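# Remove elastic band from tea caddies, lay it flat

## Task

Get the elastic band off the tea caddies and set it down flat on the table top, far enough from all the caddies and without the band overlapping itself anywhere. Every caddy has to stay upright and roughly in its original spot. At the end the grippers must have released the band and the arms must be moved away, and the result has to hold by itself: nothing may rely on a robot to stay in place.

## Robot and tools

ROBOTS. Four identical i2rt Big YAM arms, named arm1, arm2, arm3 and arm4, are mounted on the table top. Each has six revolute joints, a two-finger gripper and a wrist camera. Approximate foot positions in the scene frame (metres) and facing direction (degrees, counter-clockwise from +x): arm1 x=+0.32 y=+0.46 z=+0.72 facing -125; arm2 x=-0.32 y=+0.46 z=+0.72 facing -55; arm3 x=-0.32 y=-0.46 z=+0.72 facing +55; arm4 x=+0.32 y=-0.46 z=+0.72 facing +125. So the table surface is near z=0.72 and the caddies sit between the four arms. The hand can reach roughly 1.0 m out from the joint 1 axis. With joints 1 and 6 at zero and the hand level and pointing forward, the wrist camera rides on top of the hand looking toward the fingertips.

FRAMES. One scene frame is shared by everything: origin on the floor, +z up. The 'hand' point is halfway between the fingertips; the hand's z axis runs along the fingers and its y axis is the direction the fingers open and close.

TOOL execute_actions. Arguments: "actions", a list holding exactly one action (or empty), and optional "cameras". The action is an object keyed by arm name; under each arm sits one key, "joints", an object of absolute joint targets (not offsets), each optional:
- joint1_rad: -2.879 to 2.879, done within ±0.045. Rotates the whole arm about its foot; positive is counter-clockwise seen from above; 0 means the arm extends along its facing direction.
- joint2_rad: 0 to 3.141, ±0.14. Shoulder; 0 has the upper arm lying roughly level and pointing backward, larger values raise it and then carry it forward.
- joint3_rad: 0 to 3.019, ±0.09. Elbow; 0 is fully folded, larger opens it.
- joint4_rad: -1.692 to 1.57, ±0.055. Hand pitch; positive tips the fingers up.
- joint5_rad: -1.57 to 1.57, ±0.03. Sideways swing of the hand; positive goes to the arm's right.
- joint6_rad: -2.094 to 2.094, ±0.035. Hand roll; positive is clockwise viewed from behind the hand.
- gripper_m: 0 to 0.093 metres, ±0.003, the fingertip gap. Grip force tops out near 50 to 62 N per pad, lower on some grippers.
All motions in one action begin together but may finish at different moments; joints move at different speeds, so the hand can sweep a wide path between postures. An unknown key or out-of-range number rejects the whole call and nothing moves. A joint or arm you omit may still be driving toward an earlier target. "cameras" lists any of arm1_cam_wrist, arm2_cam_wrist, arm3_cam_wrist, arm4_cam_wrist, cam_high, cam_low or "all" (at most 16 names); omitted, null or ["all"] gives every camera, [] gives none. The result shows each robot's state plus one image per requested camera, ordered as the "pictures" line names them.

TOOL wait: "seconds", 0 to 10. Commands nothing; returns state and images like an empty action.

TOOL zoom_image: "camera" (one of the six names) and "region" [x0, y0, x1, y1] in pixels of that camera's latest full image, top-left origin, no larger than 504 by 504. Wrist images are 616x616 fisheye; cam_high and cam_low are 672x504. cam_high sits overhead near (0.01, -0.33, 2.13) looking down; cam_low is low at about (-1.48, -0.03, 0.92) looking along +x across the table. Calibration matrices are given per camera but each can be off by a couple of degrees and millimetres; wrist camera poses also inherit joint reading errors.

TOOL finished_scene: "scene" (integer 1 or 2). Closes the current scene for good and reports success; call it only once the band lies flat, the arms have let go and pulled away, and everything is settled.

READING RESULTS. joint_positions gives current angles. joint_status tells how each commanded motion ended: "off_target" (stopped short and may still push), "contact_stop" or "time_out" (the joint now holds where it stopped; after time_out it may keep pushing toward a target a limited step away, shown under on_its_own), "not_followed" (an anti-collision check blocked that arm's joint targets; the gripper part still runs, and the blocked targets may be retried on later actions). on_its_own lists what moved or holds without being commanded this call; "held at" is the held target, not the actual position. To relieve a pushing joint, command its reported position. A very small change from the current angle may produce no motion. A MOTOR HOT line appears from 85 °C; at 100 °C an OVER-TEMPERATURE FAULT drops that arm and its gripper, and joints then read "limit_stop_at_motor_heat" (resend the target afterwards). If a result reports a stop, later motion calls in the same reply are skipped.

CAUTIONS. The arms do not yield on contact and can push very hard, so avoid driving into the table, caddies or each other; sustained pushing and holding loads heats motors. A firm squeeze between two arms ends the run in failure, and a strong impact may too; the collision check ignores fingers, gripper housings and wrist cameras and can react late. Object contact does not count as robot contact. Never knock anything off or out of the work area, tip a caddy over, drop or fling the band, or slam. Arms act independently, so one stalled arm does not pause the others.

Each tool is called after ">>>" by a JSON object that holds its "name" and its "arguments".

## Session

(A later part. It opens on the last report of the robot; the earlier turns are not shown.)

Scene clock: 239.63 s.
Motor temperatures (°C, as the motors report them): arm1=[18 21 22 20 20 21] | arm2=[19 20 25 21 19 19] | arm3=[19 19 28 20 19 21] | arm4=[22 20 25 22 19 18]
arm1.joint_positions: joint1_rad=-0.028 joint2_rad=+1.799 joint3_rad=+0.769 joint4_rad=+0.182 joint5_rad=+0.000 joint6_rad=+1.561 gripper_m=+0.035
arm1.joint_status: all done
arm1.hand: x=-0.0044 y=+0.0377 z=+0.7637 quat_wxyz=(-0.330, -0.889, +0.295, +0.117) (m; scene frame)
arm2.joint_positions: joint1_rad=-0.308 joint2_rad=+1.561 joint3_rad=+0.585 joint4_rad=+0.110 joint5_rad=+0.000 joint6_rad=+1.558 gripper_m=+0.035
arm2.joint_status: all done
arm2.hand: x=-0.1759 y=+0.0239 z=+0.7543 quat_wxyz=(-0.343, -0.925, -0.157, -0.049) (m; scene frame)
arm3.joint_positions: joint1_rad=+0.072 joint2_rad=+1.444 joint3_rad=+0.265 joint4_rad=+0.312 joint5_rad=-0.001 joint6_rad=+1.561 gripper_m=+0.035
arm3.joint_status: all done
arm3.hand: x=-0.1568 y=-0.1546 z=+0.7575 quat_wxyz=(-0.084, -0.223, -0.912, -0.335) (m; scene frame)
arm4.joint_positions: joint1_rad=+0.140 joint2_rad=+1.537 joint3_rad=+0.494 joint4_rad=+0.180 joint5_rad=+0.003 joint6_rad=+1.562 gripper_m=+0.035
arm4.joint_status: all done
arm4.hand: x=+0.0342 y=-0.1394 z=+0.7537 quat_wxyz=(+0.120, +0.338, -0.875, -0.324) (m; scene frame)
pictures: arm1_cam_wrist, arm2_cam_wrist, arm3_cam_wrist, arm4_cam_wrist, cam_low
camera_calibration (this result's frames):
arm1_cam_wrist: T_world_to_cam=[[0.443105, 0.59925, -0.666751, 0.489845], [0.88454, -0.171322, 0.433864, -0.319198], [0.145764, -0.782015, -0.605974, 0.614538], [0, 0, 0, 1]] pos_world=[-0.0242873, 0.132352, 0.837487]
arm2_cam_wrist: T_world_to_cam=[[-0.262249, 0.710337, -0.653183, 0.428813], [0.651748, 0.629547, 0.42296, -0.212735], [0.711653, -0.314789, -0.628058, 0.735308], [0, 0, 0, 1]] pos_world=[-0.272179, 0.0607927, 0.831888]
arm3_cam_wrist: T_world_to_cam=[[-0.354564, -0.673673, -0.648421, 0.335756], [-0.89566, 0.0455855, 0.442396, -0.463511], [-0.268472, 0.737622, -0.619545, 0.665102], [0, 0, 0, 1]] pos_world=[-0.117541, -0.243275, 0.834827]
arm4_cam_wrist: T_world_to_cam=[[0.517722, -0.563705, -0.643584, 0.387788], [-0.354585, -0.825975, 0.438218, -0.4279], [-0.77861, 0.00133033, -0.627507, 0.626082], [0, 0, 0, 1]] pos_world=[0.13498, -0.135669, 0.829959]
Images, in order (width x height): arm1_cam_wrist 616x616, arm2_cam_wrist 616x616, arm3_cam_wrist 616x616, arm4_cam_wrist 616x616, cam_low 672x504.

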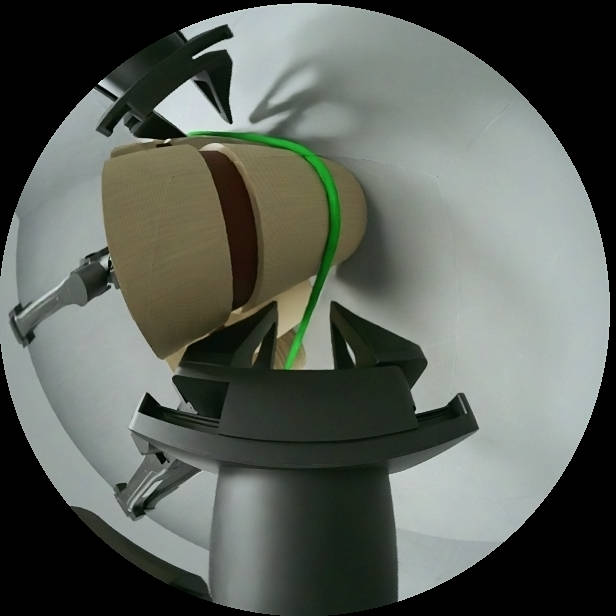

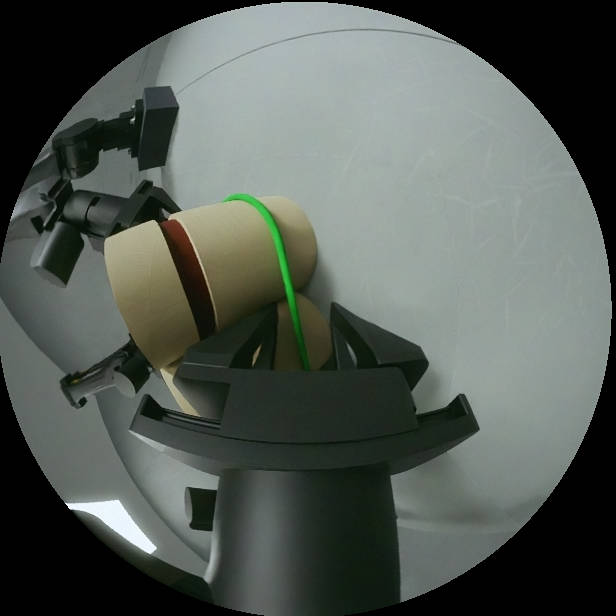

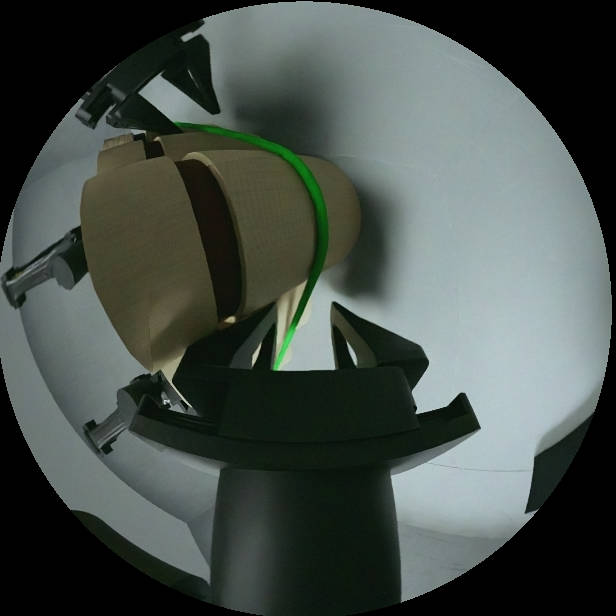

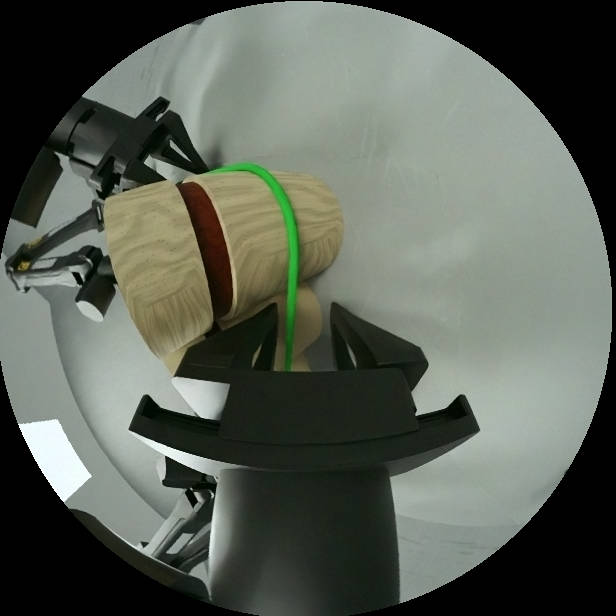

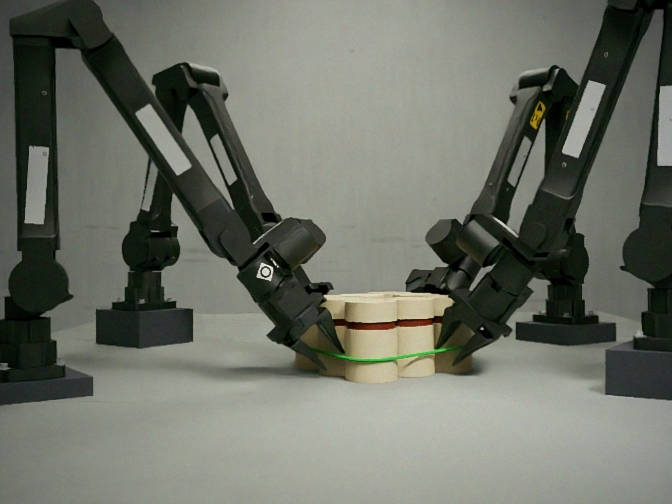

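Close and see the widths.

>>> {"name": "execute_actions", "arguments": {"actions": [{"arm1":{"joints":{"gripper_m":0}},"arm2":{"joints":{"gripper_m":0}},"arm3":{"joints":{"gripper_m":0}},"arm4":{"joints":{"gripper_m":0}}}]}}

Scene clock: 242.70 s.
Motor temperatures (°C, as the motors report them): arm1=[18 21 22 20 20 21] | arm2=[19 20 26 21 19 19] | arm3=[19 19 28 20 19 21] | arm4=[22 20 25 22 19 18]
arm1.joint_positions: joint1_rad=-0.028 joint2_rad=+1.799 joint3_rad=+0.769 joint4_rad=+0.182 joint5_rad=+0.000 joint6_rad=+1.562 gripper_m=+0.003
arm1.joint_status: gripper_m off_target (ended at +0.003, target +0.000)
arm1.hand: x=-0.0044 y=+0.0377 z=+0.7637 quat_wxyz=(-0.330, -0.889, +0.296, +0.117) (m; scene frame)
arm2.joint_positions: joint1_rad=-0.308 joint2_rad=+1.561 joint3_rad=+0.585 joint4_rad=+0.113 joint5_rad=+0.000 joint6_rad=+1.558 gripper_m=+0.002
arm2.joint_status: all done
arm2.hand: x=-0.1758 y=+0.0233 z=+0.7548 quat_wxyz=(-0.344, -0.924, -0.157, -0.049) (m; scene frame)
arm3.joint_positions: joint1_rad=+0.072 joint2_rad=+1.444 joint3_rad=+0.274 joint4_rad=+0.318 joint5_rad=-0.001 joint6_rad=+1.562 gripper_m=+0.002
arm3.joint_status: all done
arm3.hand: x=-0.1540 y=-0.1493 z=+0.7612 quat_wxyz=(-0.086, -0.223, -0.909, -0.341) (m; scene frame)
arm4.joint_positions: joint1_rad=+0.140 joint2_rad=+1.537 joint3_rad=+0.494 joint4_rad=+0.183 joint5_rad=+0.002 joint6_rad=+1.562 gripper_m=+0.003
arm4.joint_status: all done
arm4.hand: x=+0.0337 y=-0.1391 z=+0.7542 quat_wxyz=(+0.121, +0.338, -0.875, -0.325) (m; scene frame)
pictures: arm1_cam_wrist, arm2_cam_wrist, arm3_cam_wrist, arm4_cam_wrist, cam_high, cam_low
camera_calibration (this result's frames):
arm1_cam_wrist: T_world_to_cam=[[0.443714, 0.59879, -0.66676, 0.489872], [0.88427, -0.171699, 0.434266, -0.319491], [0.145552, -0.782285, -0.605677, 0.61432], [0, 0, 0, 1]] pos_world=[-0.0242618, 0.132387, 0.837451]
arm2_cam_wrist: T_world_to_cam=[[-0.261643, 0.708433, -0.655489, 0.431455], [0.651324, 0.63079, 0.421759, -0.211919], [0.712264, -0.316585, -0.626461, 0.734258], [0, 0, 0, 1]] pos_world=[-0.27207, 0.0604745, 0.832177]
arm3_cam_wrist: T_world_to_cam=[[-0.351006, -0.664547, -0.659676, 0.353223], [-0.898411, 0.0404477, 0.437288, -0.460179], [-0.263916, 0.746151, -0.611234, 0.659924], [0, 0, 0, 1]] pos_world=[-0.115282, -0.239056, 0.837612]
arm4_cam_wrist: T_world_to_cam=[[0.516575, -0.562415, -0.645631, 0.390208], [-0.353205, -0.826853, 0.437677, -0.427765], [-0.779998, 0.00194676, -0.625779, 0.624843], [0, 0, 0, 1]] pos_world=[0.134716, -0.135456, 0.830167]
Images, in order (width x height): arm1_cam_wrist 616x616, arm2_cam_wrist 616x616, arm3_cam_wrist 616x616, arm4_cam_wrist 616x616, cam_high 672x504, cam_low 672x504.

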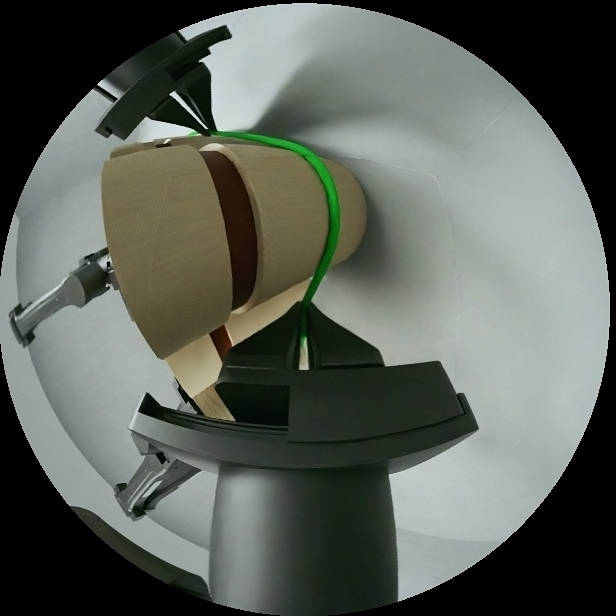

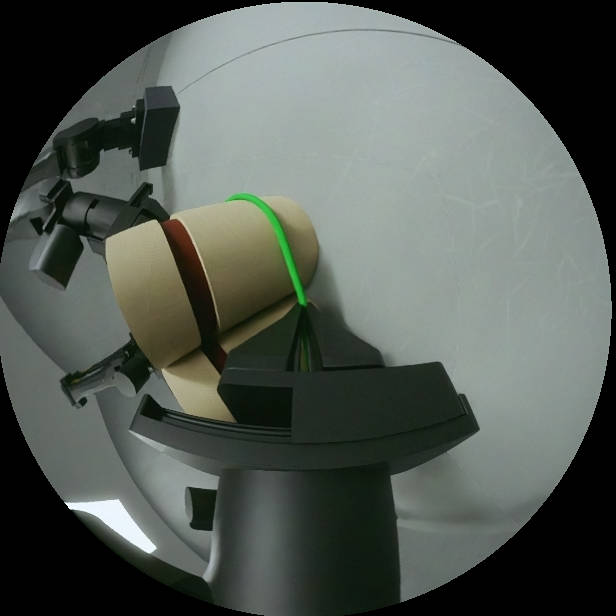

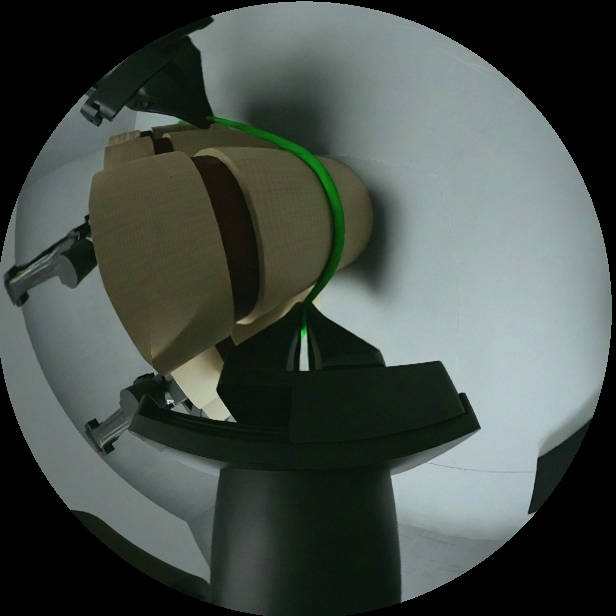

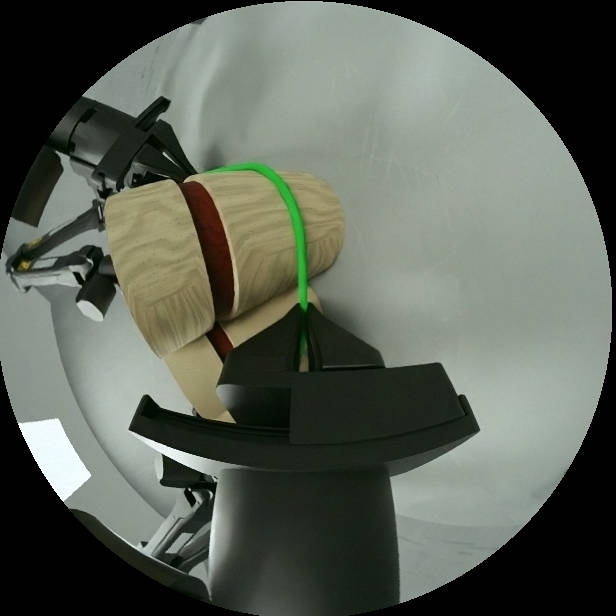

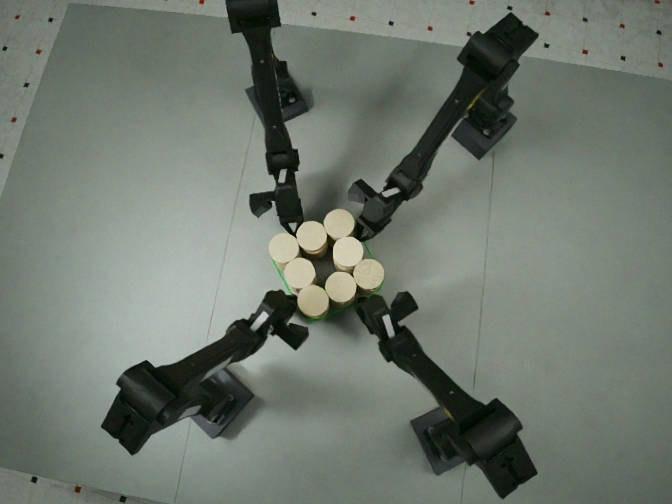

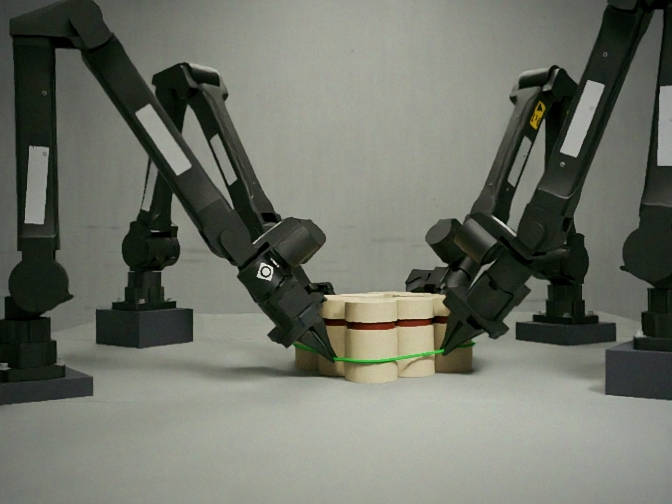

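>>> {"name": "execute_actions", "arguments": {"actions": [{"arm1":{"joints":{"joint2_rad":1.73,"joint3_rad":0.675,"joint4_rad":0.228}},"arm2":{"joints":{"joint1_rad":-0.35,"joint2_rad":1.485,"joint3_rad":0.54,"joint4_rad":0.115}},"arm3":{"joints":{"joint2_rad":1.30,"joint3_rad":0.24,"joint4_rad":0.15}},"arm4":{"joints":{"joint2_rad":1.445,"joint3_rad":0.435,"joint4_rad":0.18}}}], "cameras": []}}

>>> {"name": "execute_actions", "arguments": {"actions": [{"arm1":{"joints":{"joint1_rad":-0.04,"joint2_rad":1.67,"joint3_rad":0.579,"joint4_rad":0.26}},"arm2":{"joints":{"joint1_rad":-0.412,"joint2_rad":1.42,"joint3_rad":0.492,"joint4_rad":0.1}},"arm3":{"joints":{"joint2_rad":1.16,"joint3_rad":0.208,"joint4_rad":-0.03}},"arm4":{"joints":{"joint1_rad":0.112,"joint2_rad":1.365,"joint3_rad":0.373,"joint4_rad":0.16}}}], "cameras": ["cam_high","cam_low"]}}

>>> {"name": "zoom_image", "arguments": {"camera": "cam_high", "region": [230, 170, 430, 370]}}

Scene clock: 260.13 s.
Motor temperatures (°C, as the motors report them): arm1=[18 22 23 20 20 21] | arm2=[19 21 27 22 19 19] | arm3=[19 19 27 20 19 21] | arm4=[22 20 25 22 19 18]
arm1.joint_positions: joint1_rad=-0.028 joint2_rad=+1.731 joint3_rad=+0.685 joint4_rad=+0.224 joint5_rad=+0.000 joint6_rad=+1.562 gripper_m=+0.003
arm1.joint_status: all done
arm1.hand: x=+0.0107 y=+0.0573 z=+0.7745 quat_wxyz=(-0.341, -0.884, +0.294, +0.120) (m; scene frame)
arm2.joint_positions: joint1_rad=-0.337 joint2_rad=+1.490 joint3_rad=+0.552 joint4_rad=+0.113 joint5_rad=-0.004 joint6_rad=+1.558 gripper_m=+0.002
arm2.joint_status: all done
arm2.hand: x=-0.1904 y=+0.0273 z=+0.7732 quat_wxyz=(-0.363, -0.920, -0.143, -0.048) (m; scene frame)
arm3.joint_positions: joint1_rad=+0.072 joint2_rad=+1.302 joint3_rad=+0.245 joint4_rad=+0.170 joint5_rad=-0.001 joint6_rad=+1.562 gripper_m=+0.002
arm3.joint_status: all done
arm3.hand: x=-0.1645 y=-0.1690 z=+0.7736 quat_wxyz=(-0.082, -0.225, -0.915, -0.326) (m; scene frame)
arm4.joint_positions: joint1_rad=+0.140 joint2_rad=+1.446 joint3_rad=+0.441 joint4_rad=+0.183 joint5_rad=+0.002 joint6_rad=+1.562 gripper_m=+0.003
arm4.joint_status: all done
arm4.hand: x=+0.0443 y=-0.1509 z=+0.7710 quat_wxyz=(+0.128, +0.336, -0.869, -0.341) (m; scene frame)
pictures: none
No camera images: the call's "cameras" was empty. Leave "cameras" out to get every camera's image.

Scene clock: 261.00 s.
Motor temperatures (°C, as the motors report them): arm1=[18 22 23 20 20 21] | arm2=[19 21 27 21 19 19] | arm3=[19 19 26 20 19 21] | arm4=[22 20 25 22 19 18]
arm1.joint_positions: joint1_rad=-0.034 joint2_rad=+1.669 joint3_rad=+0.606 joint4_rad=+0.271 joint5_rad=+0.000 joint6_rad=+1.562 gripper_m=+0.003
arm1.joint_status: all done
arm1.hand: x=+0.0224 y=+0.0770 z=+0.7841 quat_wxyz=(-0.354, -0.878, +0.295, +0.126) (m; scene frame)
arm2.joint_positions: joint1_rad=-0.387 joint2_rad=+1.425 joint3_rad=+0.509 joint4_rad=+0.113 joint5_rad=-0.018 joint6_rad=+1.558 gripper_m=+0.002
arm2.joint_status: all done
arm2.hand: x=-0.2128 y=+0.0361 z=+0.7836 quat_wxyz=(-0.373, -0.918, -0.123, -0.047) (m; scene frame)
arm3.joint_positions: joint1_rad=+0.072 joint2_rad=+1.158 joint3_rad=+0.225 joint4_rad=+0.003 joint5_rad=-0.001 joint6_rad=+1.562 gripper_m=+0.002
arm3.joint_status: all done
arm3.hand: x=-0.1756 y=-0.1898 z=+0.7836 quat_wxyz=(-0.077, -0.226, -0.922, -0.305) (m; scene frame)
arm4.joint_positions: joint1_rad=+0.119 joint2_rad=+1.364 joint3_rad=+0.388 joint4_rad=+0.182 joint5_rad=+0.001 joint6_rad=+1.562 gripper_m=+0.003
arm4.joint_status: all done
arm4.hand: x=+0.0620 y=-0.1586 z=+0.7819 quat_wxyz=(+0.128, +0.325, -0.867, -0.354) (m; scene frame)
pictures: cam_high, cam_low
Images, in order (width x height): cam_high 672x504, cam_low 672x504.

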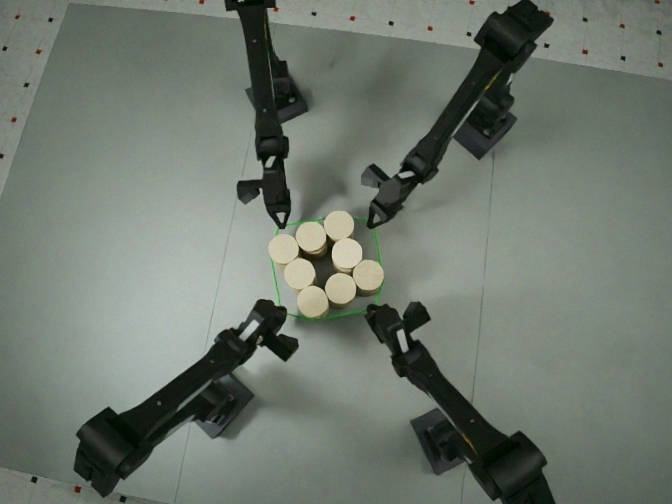

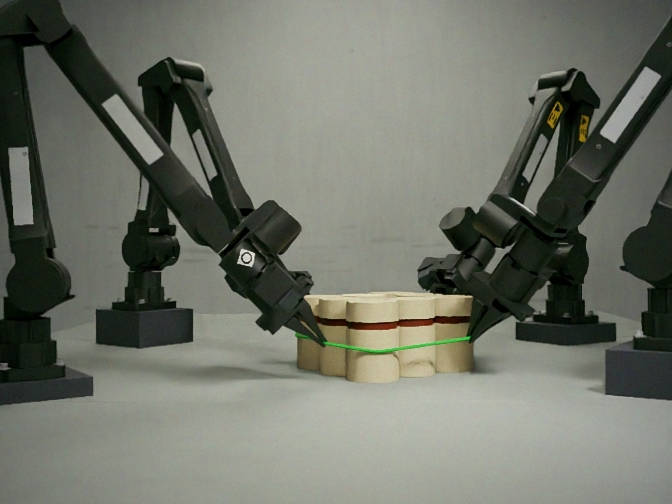

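Region (230, 170, 430, 370) of cam_high's 672x504 image, scaled by 2.520, with more detail than that image has.

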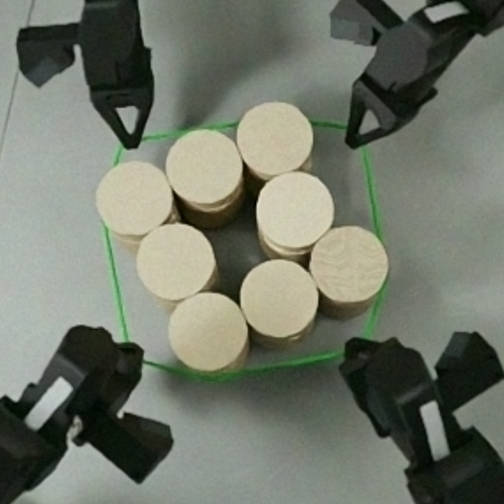

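>>> {"name": "execute_actions", "arguments": {"actions": [{"arm1":{"joints":{"joint1_rad":-0.21,"joint2_rad":1.609,"joint3_rad":0.514,"joint4_rad":0.245}},"arm2":{"joints":{"joint1_rad":-0.58,"joint2_rad":1.465,"joint3_rad":0.58,"joint4_rad":0.055}},"arm3":{"joints":{"joint1_rad":-0.19,"joint2_rad":1.01,"joint3_rad":0.203,"joint4_rad":-0.29}},"arm4":{"joints":{"joint1_rad":-0.09,"joint2_rad":1.312,"joint3_rad":0.353,"joint4_rad":0.11}}}], "cameras": ["cam_high","cam_low"]}}

>>> {"name": "zoom_image", "arguments": {"camera": "cam_high", "region": [230, 170, 430, 370]}}

Scene clock: 274.83 s.
Motor temperatures (°C, as the motors report them): arm1=[18 22 22 20 20 21] | arm2=[19 21 26 21 20 19] | arm3=[19 19 25 20 19 21] | arm4=[22 20 23 22 19 18]
arm1.joint_positions: joint1_rad=-0.175 joint2_rad=+1.596 joint3_rad=+0.566 joint4_rad=+0.279 joint5_rad=-0.023 joint6_rad=+1.562 gripper_m=+0.003
arm1.joint_status: all done
arm1.hand: x=-0.0193 y=+0.1265 z=+0.8046 quat_wxyz=(-0.366, -0.850, +0.349, +0.149) (m; scene frame)
arm2.joint_positions: joint1_rad=-0.513 joint2_rad=+1.456 joint3_rad=+0.579 joint4_rad=+0.081 joint5_rad=-0.051 joint6_rad=+1.558 gripper_m=+0.002
arm2.joint_status: joint1_rad time_out (moved -0.126 of -0.193); the others done
arm2.on_its_own: joint1_rad reads -0.513 and still pushes toward -0.580 since a time_out
arm2.hand: x=-0.2586 y=+0.0021 z=+0.7945 quat_wxyz=(-0.378, -0.922, -0.070, -0.039) (m; scene frame)
arm3.joint_positions: joint1_rad=-0.157 joint2_rad=+0.998 joint3_rad=+0.237 joint4_rad=-0.219 joint5_rad=-0.023 joint6_rad=+1.562 gripper_m=+0.002
arm3.joint_status: joint4_rad time_out (moved -0.222 of -0.293); the others done
arm3.on_its_own: joint4_rad reads -0.219 and still pushes toward -0.290 since a time_out
arm3.hand: x=-0.1335 y=-0.2418 z=+0.8010 quat_wxyz=(-0.093, -0.330, -0.898, -0.276) (m; scene frame)
arm4.joint_positions: joint1_rad=-0.046 joint2_rad=+1.307 joint3_rad=+0.382 joint4_rad=+0.148 joint5_rad=-0.033 joint6_rad=+1.562 gripper_m=+0.003
arm4.joint_status: all done
arm4.hand: x=+0.1114 y=-0.1255 z=+0.7957 quat_wxyz=(+0.116, +0.258, -0.886, -0.368) (m; scene frame)
pictures: cam_high, cam_low
Images, in order (width x height): cam_high 672x504, cam_low 672x504.

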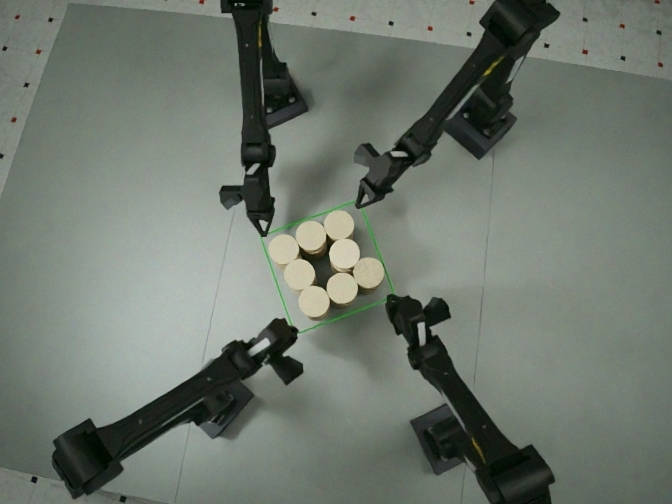

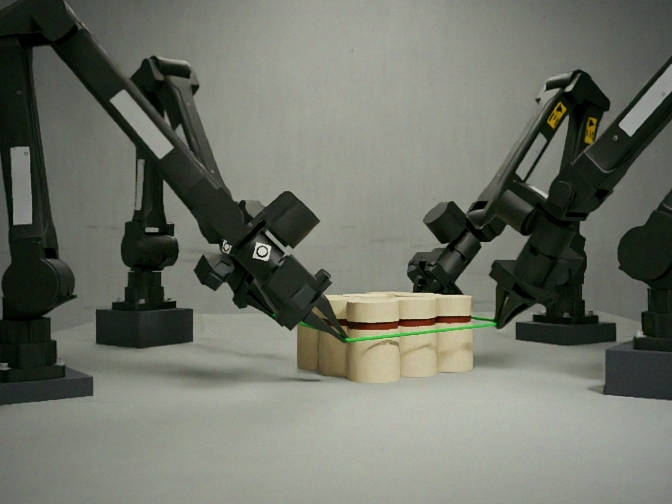

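Region (230, 170, 430, 370) of cam_high's 672x504 image, scaled by 2.520, with more detail than that image has.

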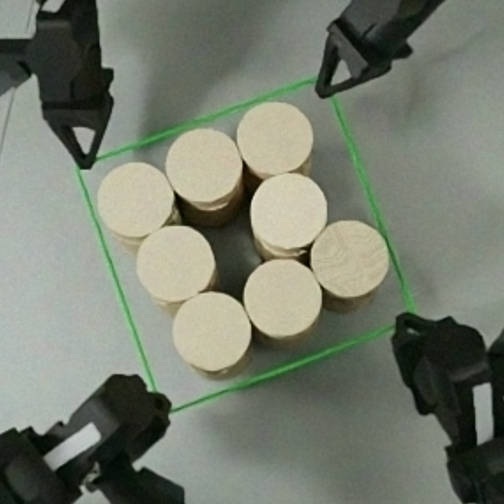

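>>> {"name": "execute_actions", "arguments": {"actions": [{"arm1":{"joints":{"joint2_rad":1.45,"joint3_rad":0.545,"joint4_rad":0.05}},"arm2":{"joints":{"joint2_rad":1.345,"joint3_rad":0.625,"joint4_rad":-0.135}},"arm3":{"joints":{"joint2_rad":0.83,"joint3_rad":0.29,"joint4_rad":-0.57}},"arm4":{"joints":{"joint1_rad":-0.13,"joint2_rad":1.145,"joint3_rad":0.415,"joint4_rad":-0.125}}}], "cameras": ["cam_high"]}}

>>> {"name": "execute_actions", "arguments": {"actions": [{"arm1":{"joints":{"joint2_rad":1.303,"joint3_rad":0.599,"joint4_rad":-0.146}},"arm2":{"joints":{"joint2_rad":1.2325,"joint3_rad":0.7,"joint4_rad":-0.311}},"arm3":{"joints":{"joint2_rad":0.708,"joint3_rad":0.395,"joint4_rad":-0.787}},"arm4":{"joints":{"joint2_rad":1.003,"joint3_rad":0.496,"joint4_rad":-0.343}}}], "cameras": ["cam_high","cam_low"]}}

Scene clock: 295.03 s.
Motor temperatures (°C, as the motors report them): arm1=[18 21 21 20 21 21] | arm2=[19 21 26 21 25 19] | arm3=[19 19 25 20 21 21] | arm4=[22 20 23 22 21 18]
arm1.joint_positions: joint1_rad=-0.175 joint2_rad=+1.432 joint3_rad=+0.586 joint4_rad=+0.099 joint5_rad=-0.024 joint6_rad=+1.562 gripper_m=+0.003
arm1.joint_status: all done
arm1.hand: x=-0.0153 y=+0.1296 z=+0.8546 quat_wxyz=(-0.368, -0.849, +0.349, +0.149) (m; scene frame)
arm2.joint_positions: joint1_rad=-0.513 joint2_rad=+1.328 joint3_rad=+0.619 joint4_rad=-0.098 joint5_rad=-0.053 joint6_rad=+1.558 gripper_m=+0.002
arm2.joint_status: all done
arm2.on_its_own: joint1_rad reads -0.513 and still pushes toward -0.580 since a time_out
arm2.hand: x=-0.2586 y=+0.0078 z=+0.8375 quat_wxyz=(-0.373, -0.924, -0.071, -0.039) (m; scene frame)
arm3.joint_positions: joint1_rad=-0.157 joint2_rad=+0.822 joint3_rad=+0.321 joint4_rad=-0.488 joint5_rad=-0.023 joint6_rad=+1.562 gripper_m=+0.002
arm3.joint_status: joint4_rad time_out (moved -0.269 of -0.351); the others done
arm3.on_its_own: joint4_rad reads -0.488 and still pushes toward -0.570 since a time_out
arm3.hand: x=-0.1355 y=-0.2441 z=+0.8486 quat_wxyz=(-0.091, -0.330, -0.899, -0.273) (m; scene frame)
arm4.joint_positions: joint1_rad=-0.076 joint2_rad=+1.134 joint3_rad=+0.432 joint4_rad=-0.071 joint5_rad=-0.042 joint6_rad=+1.562 gripper_m=+0.003
arm4.joint_status: joint1_rad time_out (moved -0.030 of -0.084); the others done
arm4.on_its_own: joint1_rad reads -0.076 and still pushes toward -0.130 since a time_out
arm4.hand: x=+0.1217 y=-0.1231 z=+0.8430 quat_wxyz=(+0.115, +0.246, -0.888, -0.370) (m; scene frame)
pictures: cam_high
Images, in order (width x height): cam_high 672x504.

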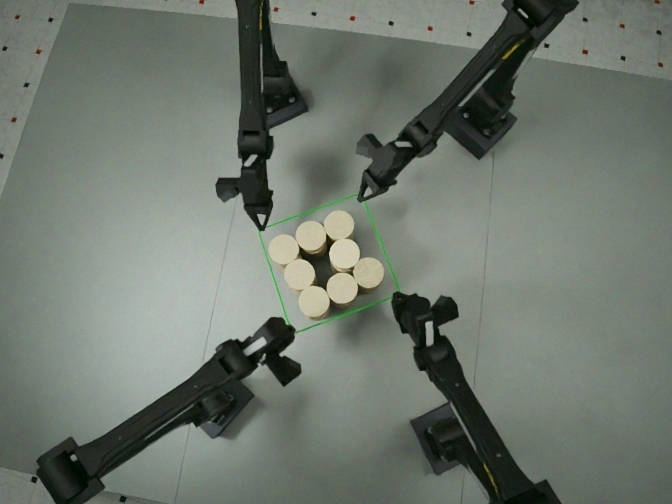

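not run: a stop came earlier in this reply.

>>> {"name": "execute_actions", "arguments": {"actions": [{"arm1":{"joints":{"joint2_rad":1.303,"joint3_rad":0.599,"joint4_rad":-0.146}},"arm2":{"joints":{"joint2_rad":1.2325,"joint3_rad":0.7,"joint4_rad":-0.311}},"arm3":{"joints":{"joint2_rad":0.708,"joint3_rad":0.395,"joint4_rad":-0.787}},"arm4":{"joints":{"joint2_rad":1.003,"joint3_rad":0.496,"joint4_rad":-0.343}}}], "cameras": ["cam_high","cam_low"]}}

Scene clock: 302.07 s.
Motor temperatures (°C, as the motors report them): arm1=[18 21 21 20 21 21] | arm2=[19 21 26 21 26 19] | arm3=[19 19 25 20 21 21] | arm4=[22 20 23 22 21 18]
arm1.joint_positions: joint1_rad=-0.174 joint2_rad=+1.289 joint3_rad=+0.634 joint4_rad=-0.093 joint5_rad=-0.026 joint6_rad=+1.562 gripper_m=+0.003
arm1.joint_status: all done
arm1.hand: x=-0.0109 y=+0.1321 z=+0.9059 quat_wxyz=(-0.368, -0.850, +0.348, +0.148) (m; scene frame)
arm2.joint_positions: joint1_rad=-0.513 joint2_rad=+1.219 joint3_rad=+0.693 joint4_rad=-0.275 joint5_rad=-0.054 joint6_rad=+1.558 gripper_m=+0.002
arm2.joint_status: all done
arm2.on_its_own: joint1_rad reads -0.513 and still pushes toward -0.580 since a time_out
arm2.hand: x=-0.2579 y=+0.0085 z=+0.8903 quat_wxyz=(-0.376, -0.923, -0.071, -0.040) (m; scene frame)
arm3.joint_positions: joint1_rad=-0.157 joint2_rad=+0.704 joint3_rad=+0.419 joint4_rad=-0.701 joint5_rad=-0.023 joint6_rad=+1.562 gripper_m=+0.002
arm3.joint_status: joint4_rad time_out (moved -0.213 of -0.299); the others done
arm3.on_its_own: joint4_rad reads -0.701 and still pushes toward -0.787 since a time_out
arm3.hand: x=-0.1384 y=-0.2475 z=+0.8984 quat_wxyz=(-0.092, -0.330, -0.899, -0.274) (m; scene frame)
arm4.joint_positions: joint1_rad=-0.076 joint2_rad=+0.997 joint3_rad=+0.507 joint4_rad=-0.284 joint5_rad=-0.043 joint6_rad=+1.562 gripper_m=+0.003
arm4.joint_status: joint4_rad time_out (moved -0.214 of -0.272); the others done
arm4.on_its_own: joint1_rad reads -0.076 and still pushes toward -0.130 since a time_out; joint4_rad reads -0.284 and still pushes toward -0.343 since a time_out
arm4.hand: x=+0.1237 y=-0.1271 z=+0.8929 quat_wxyz=(+0.115, +0.247, -0.889, -0.369) (m; scene frame)
pictures: cam_high, cam_low
Images, in order (width x height): cam_high 672x504, cam_low 672x504.

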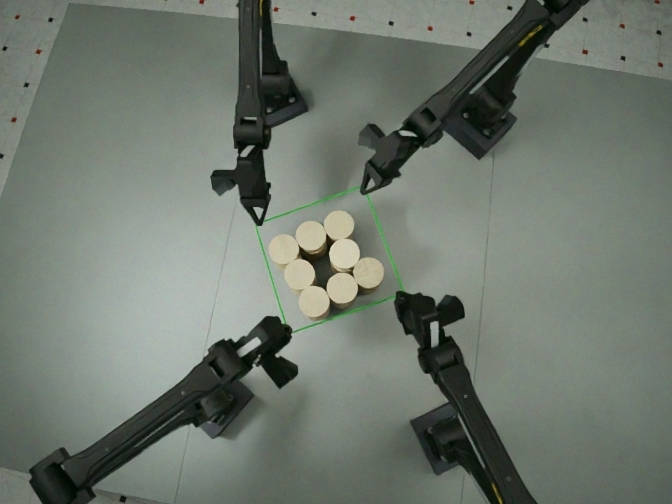

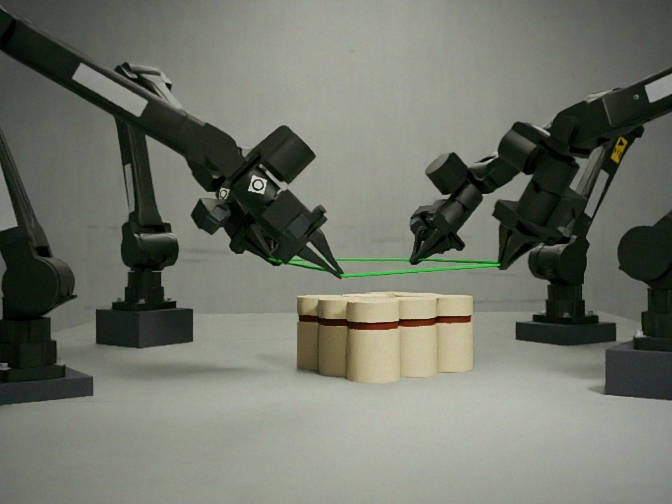

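>>> {"name": "execute_actions", "arguments": {"actions": [{"arm1":{"joints":{"joint1_rad":0.15,"joint2_rad":1.1,"joint3_rad":0.57,"joint4_rad":-0.35}},"arm2":{"joints":{"joint1_rad":-0.19,"joint2_rad":1.2,"joint3_rad":0.82,"joint4_rad":-0.4}},"arm3":{"joints":{"joint1_rad":-0.22,"joint2_rad":0.95,"joint3_rad":0.72,"joint4_rad":-0.6}},"arm4":{"joints":{"joint1_rad":-0.28,"joint2_rad":0.9,"joint3_rad":0.56,"joint4_rad":-0.52}}}], "cameras": ["cam_high"]}}

>>> {"name": "execute_actions", "arguments": {"actions": [{"arm1":{"joints":{"joint1_rad":0.475,"joint2_rad":0.922,"joint3_rad":0.525,"joint4_rad":-0.553}},"arm2":{"joints":{"joint1_rad":0.141,"joint2_rad":1.286,"joint3_rad":0.89,"joint4_rad":-0.437}},"arm3":{"joints":{"joint1_rad":-0.286,"joint2_rad":1.25,"joint3_rad":0.78,"joint4_rad":-0.333}},"arm4":{"joints":{"joint1_rad":-0.473,"joint2_rad":0.848,"joint3_rad":0.6,"joint4_rad":-0.687}}}], "cameras": ["cam_high","cam_low"]}}

Scene clock: 350.53 s.
Motor temperatures (°C, as the motors report them): arm1=[18 21 22 20 22 21] | arm2=[20 20 29 21 30 19] | arm3=[19 19 28 20 22 21] | arm4=[22 20 25 22 24 18]
arm1.joint_positions: joint1_rad=+0.143 joint2_rad=+1.091 joint3_rad=+0.591 joint4_rad=-0.320 joint5_rad=+0.000 joint6_rad=+1.562 gripper_m=+0.003
arm1.joint_status: all done
arm1.hand: x=+0.1289 y=+0.0955 z=+0.9275 quat_wxyz=(-0.351, -0.906, +0.218, +0.091) (m; scene frame)
arm2.joint_positions: joint1_rad=-0.163 joint2_rad=+1.204 joint3_rad=+0.795 joint4_rad=-0.371 joint5_rad=-0.022 joint6_rad=+1.558 gripper_m=+0.002
arm2.joint_status: all done
arm2.hand: x=-0.1031 y=+0.0381 z=+0.9307 quat_wxyz=(-0.374, -0.895, -0.224, -0.092) (m; scene frame)
arm3.joint_positions: joint1_rad=-0.207 joint2_rad=+0.950 joint3_rad=+0.692 joint4_rad=-0.579 joint5_rad=-0.004 joint6_rad=+1.562 gripper_m=+0.002
arm3.joint_status: all done
arm3.hand: x=-0.0485 y=-0.1791 z=+0.9811 quat_wxyz=(-0.134, -0.346, -0.867, -0.333) (m; scene frame)
arm4.joint_positions: joint1_rad=-0.243 joint2_rad=+0.895 joint3_rad=+0.550 joint4_rad=-0.486 joint5_rad=-0.028 joint6_rad=+1.562 gripper_m=+0.003
arm4.joint_status: all done
arm4.hand: x=+0.1919 y=-0.1197 z=+0.9169 quat_wxyz=(+0.073, +0.170, -0.917, -0.353) (m; scene frame)
pictures: cam_high
Images, in order (width x height): cam_high 672x504.

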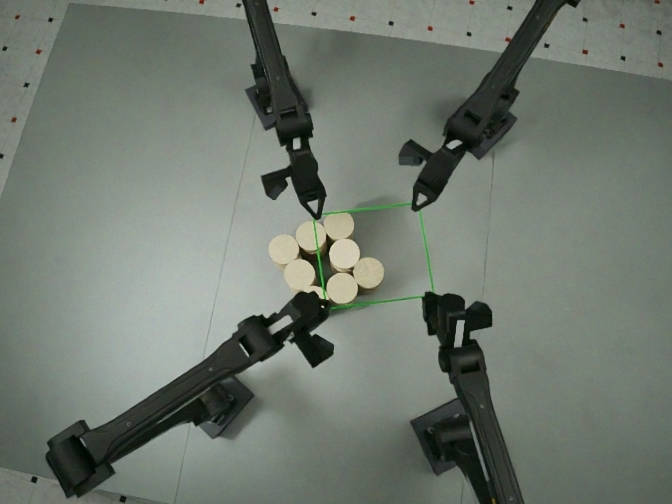

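Scene clock: 351.63 s.
Motor temperatures (°C, as the motors report them): arm1=[18 21 22 20 22 21] | arm2=[20 21 29 21 30 19] | arm3=[19 19 28 20 22 21] | arm4=[22 20 25 22 24 18]
arm1.joint_positions: joint1_rad=+0.461 joint2_rad=+0.917 joint3_rad=+0.547 joint4_rad=-0.520 joint5_rad=+0.007 joint6_rad=+1.566 gripper_m=+0.003
arm1.joint_status: all done
arm1.hand: x=+0.2599 y=+0.1075 z=+0.9355 quat_wxyz=(-0.328, -0.941, +0.077, +0.032) (m; scene frame)
arm2.joint_positions: joint1_rad=+0.144 joint2_rad=+1.282 joint3_rad=+0.865 joint4_rad=-0.405 joint5_rad=-0.001 joint6_rad=+1.558 gripper_m=+0.002
arm2.joint_status: all done
arm2.hand: x=+0.0271 y=+0.1055 z=+0.9242 quat_wxyz=(-0.340, -0.859, -0.358, -0.131) (m; scene frame)
arm3.joint_positions: joint1_rad=-0.275 joint2_rad=+1.251 joint3_rad=+0.765 joint4_rad=-0.320 joint5_rad=-0.005 joint6_rad=+1.562 gripper_m=+0.002
arm3.joint_status: all done
arm3.hand: x=+0.0328 y=-0.1414 z=+0.9389 quat_wxyz=(-0.151, -0.372, -0.850, -0.342) (m; scene frame)
arm4.joint_positions: joint1_rad=-0.452 joint2_rad=+0.847 joint3_rad=+0.581 joint4_rad=-0.649 joint5_rad=-0.018 joint6_rad=+1.562 gripper_m=+0.003
arm4.joint_status: all done
arm4.hand: x=+0.2699 y=-0.1228 z=+0.9236 quat_wxyz=(+0.028, +0.073, -0.944, -0.320) (m; scene frame)
pictures: cam_high, cam_low
Images, in order (width x height): cam_high 672x504, cam_low 672x504.

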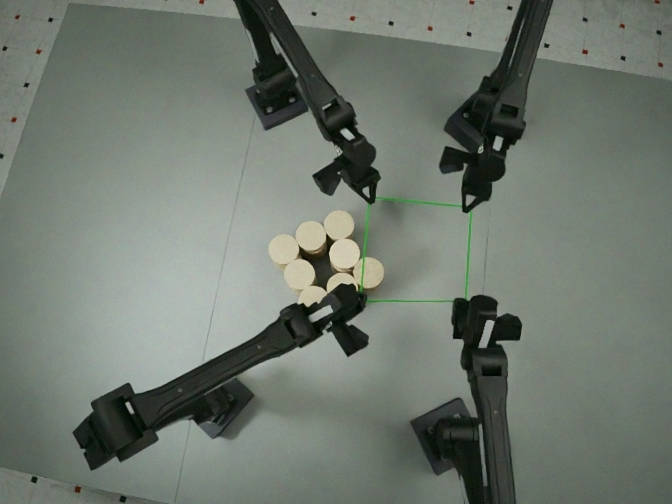

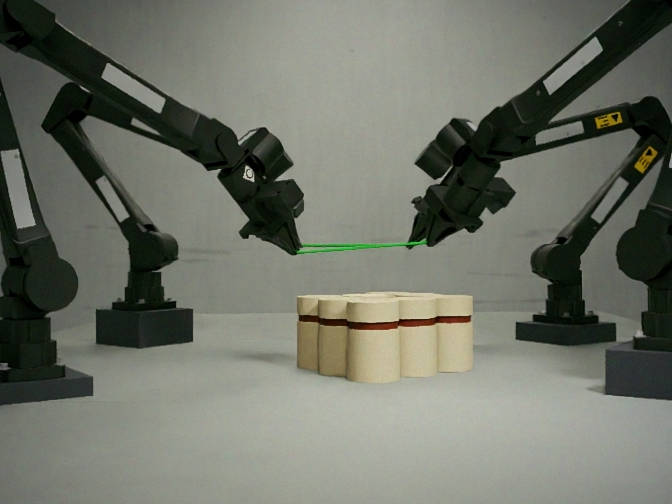

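>>> {"name": "execute_actions", "arguments": {"actions": [{"arm1":{"joints":{"joint1_rad":0.78,"joint2_rad":0.95,"joint3_rad":0.525,"joint4_rad":-0.52}},"arm2":{"joints":{"joint1_rad":0.29,"joint2_rad":1.5,"joint3_rad":1.17,"joint4_rad":-0.5}},"arm3":{"joints":{"joint1_rad":-0.39,"joint2_rad":1.5,"joint3_rad":1.12,"joint4_rad":-0.45}},"arm4":{"joints":{"joint1_rad":-0.76,"joint2_rad":0.88,"joint3_rad":0.59,"joint4_rad":-0.64}}}], "cameras": ["cam_high"]}}

>>> {"name": "execute_actions", "arguments": {"actions": [{"arm1":{"joints":{"joint1_rad":1.04,"joint2_rad":1.192,"joint3_rad":0.52,"joint4_rad":-0.266}},"arm2":{"joints":{"joint1_rad":0.407,"joint2_rad":1.811,"joint3_rad":1.385,"joint4_rad":-0.498}},"arm3":{"joints":{"joint1_rad":-0.452,"joint2_rad":1.874,"joint3_rad":1.37,"joint4_rad":-0.423}},"arm4":{"joints":{"joint1_rad":-1.005,"joint2_rad":1.125,"joint3_rad":0.58,"joint4_rad":-0.398}}}], "cameras": ["cam_high","cam_low"]}}

Scene clock: 362.60 s.
Motor temperatures (°C, as the motors report them): arm1=[18 21 22 20 22 21] | arm2=[19 21 30 21 27 19] | arm3=[19 19 29 20 21 21] | arm4=[22 19 26 22 23 18]
arm1.joint_positions: joint1_rad=+0.763 joint2_rad=+0.940 joint3_rad=+0.544 joint4_rad=-0.505 joint5_rad=+0.011 joint6_rad=+1.568 gripper_m=+0.003
arm1.joint_status: all done
arm1.hand: x=+0.3667 y=+0.1032 z=+0.9288 quat_wxyz=(-0.324, -0.944, -0.064, -0.017) (m; scene frame)
arm2.joint_positions: joint1_rad=+0.287 joint2_rad=+1.504 joint3_rad=+1.127 joint4_rad=-0.475 joint5_rad=+0.002 joint6_rad=+1.558 gripper_m=+0.002
arm2.joint_status: all done
arm2.hand: x=+0.1417 y=+0.1058 z=+0.9324 quat_wxyz=(-0.318, -0.837, -0.420, -0.148) (m; scene frame)
arm3.joint_positions: joint1_rad=-0.373 joint2_rad=+1.493 joint3_rad=+1.090 joint4_rad=-0.426 joint5_rad=-0.004 joint6_rad=+1.562 gripper_m=+0.002
arm3.joint_status: all done
arm3.hand: x=+0.1449 y=-0.1169 z=+0.9655 quat_wxyz=(-0.163, -0.416, -0.834, -0.324) (m; scene frame)
arm4.joint_positions: joint1_rad=-0.742 joint2_rad=+0.878 joint3_rad=+0.581 joint4_rad=-0.628 joint5_rad=-0.017 joint6_rad=+1.562 gripper_m=+0.003
arm4.joint_status: all done
arm4.hand: x=+0.3693 y=-0.1176 z=+0.9173 quat_wxyz=(-0.019, -0.065, -0.946, -0.317) (m; scene frame)
pictures: cam_high
Images, in order (width x height): cam_high 672x504.

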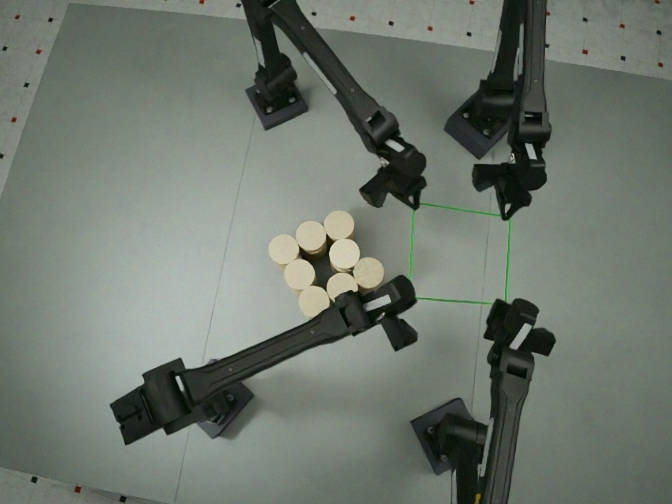

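Scene clock: 363.83 s.
Motor temperatures (°C, as the motors report them): arm1=[18 21 22 20 22 21] | arm2=[19 21 30 21 27 19] | arm3=[19 20 30 20 21 21] | arm4=[22 20 26 22 23 18]
arm1.joint_positions: joint1_rad=+1.028 joint2_rad=+1.187 joint3_rad=+0.532 joint4_rad=-0.268 joint5_rad=+0.011 joint6_rad=+1.568 gripper_m=+0.003
arm1.joint_status: all done
arm1.hand: x=+0.4719 y=+0.0956 z=+0.8703 quat_wxyz=(-0.308, -0.931, -0.188, -0.059) (m; scene frame)
arm2.joint_positions: joint1_rad=+0.409 joint2_rad=+1.823 joint3_rad=+1.352 joint4_rad=-0.480 joint5_rad=+0.003 joint6_rad=+1.558 gripper_m=+0.002
arm2.joint_status: all done
arm2.hand: x=+0.2529 y=+0.1209 z=+0.8507 quat_wxyz=(-0.267, -0.824, -0.478, -0.143) (m; scene frame)
arm3.joint_positions: joint1_rad=-0.440 joint2_rad=+1.874 joint3_rad=+1.349 joint4_rad=-0.418 joint5_rad=-0.003 joint6_rad=+1.562 gripper_m=+0.002
arm3.joint_status: all done
arm3.hand: x=+0.2485 y=-0.0966 z=+0.8645 quat_wxyz=(-0.148, -0.453, -0.836, -0.271) (m; scene frame)
arm4.joint_positions: joint1_rad=-0.989 joint2_rad=+1.129 joint3_rad=+0.581 joint4_rad=-0.403 joint5_rad=-0.016 joint6_rad=+1.562 gripper_m=+0.003
arm4.joint_status: all done
arm4.hand: x=+0.4690 y=-0.0991 z=+0.8630 quat_wxyz=(-0.056, -0.182, -0.935, -0.300) (m; scene frame)
pictures: cam_high, cam_low
Images, in order (width x height): cam_high 672x504, cam_low 672x504.

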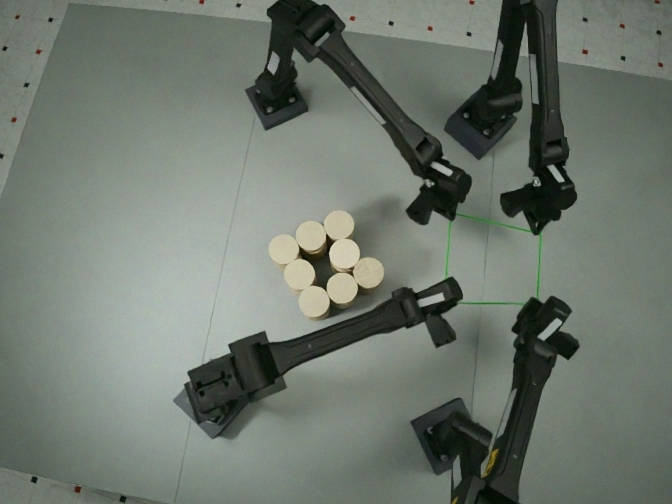

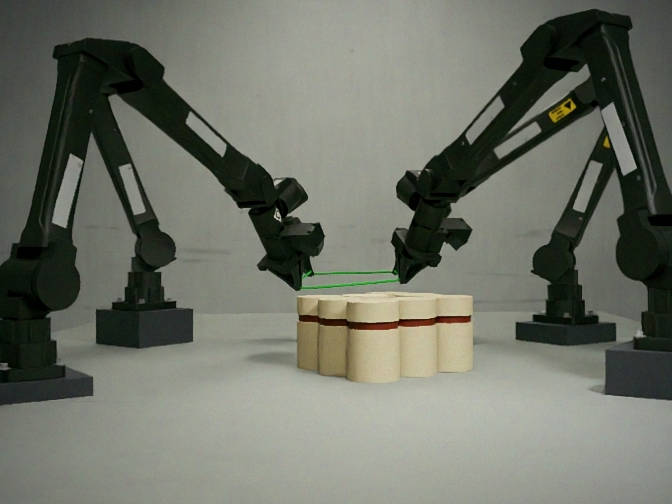

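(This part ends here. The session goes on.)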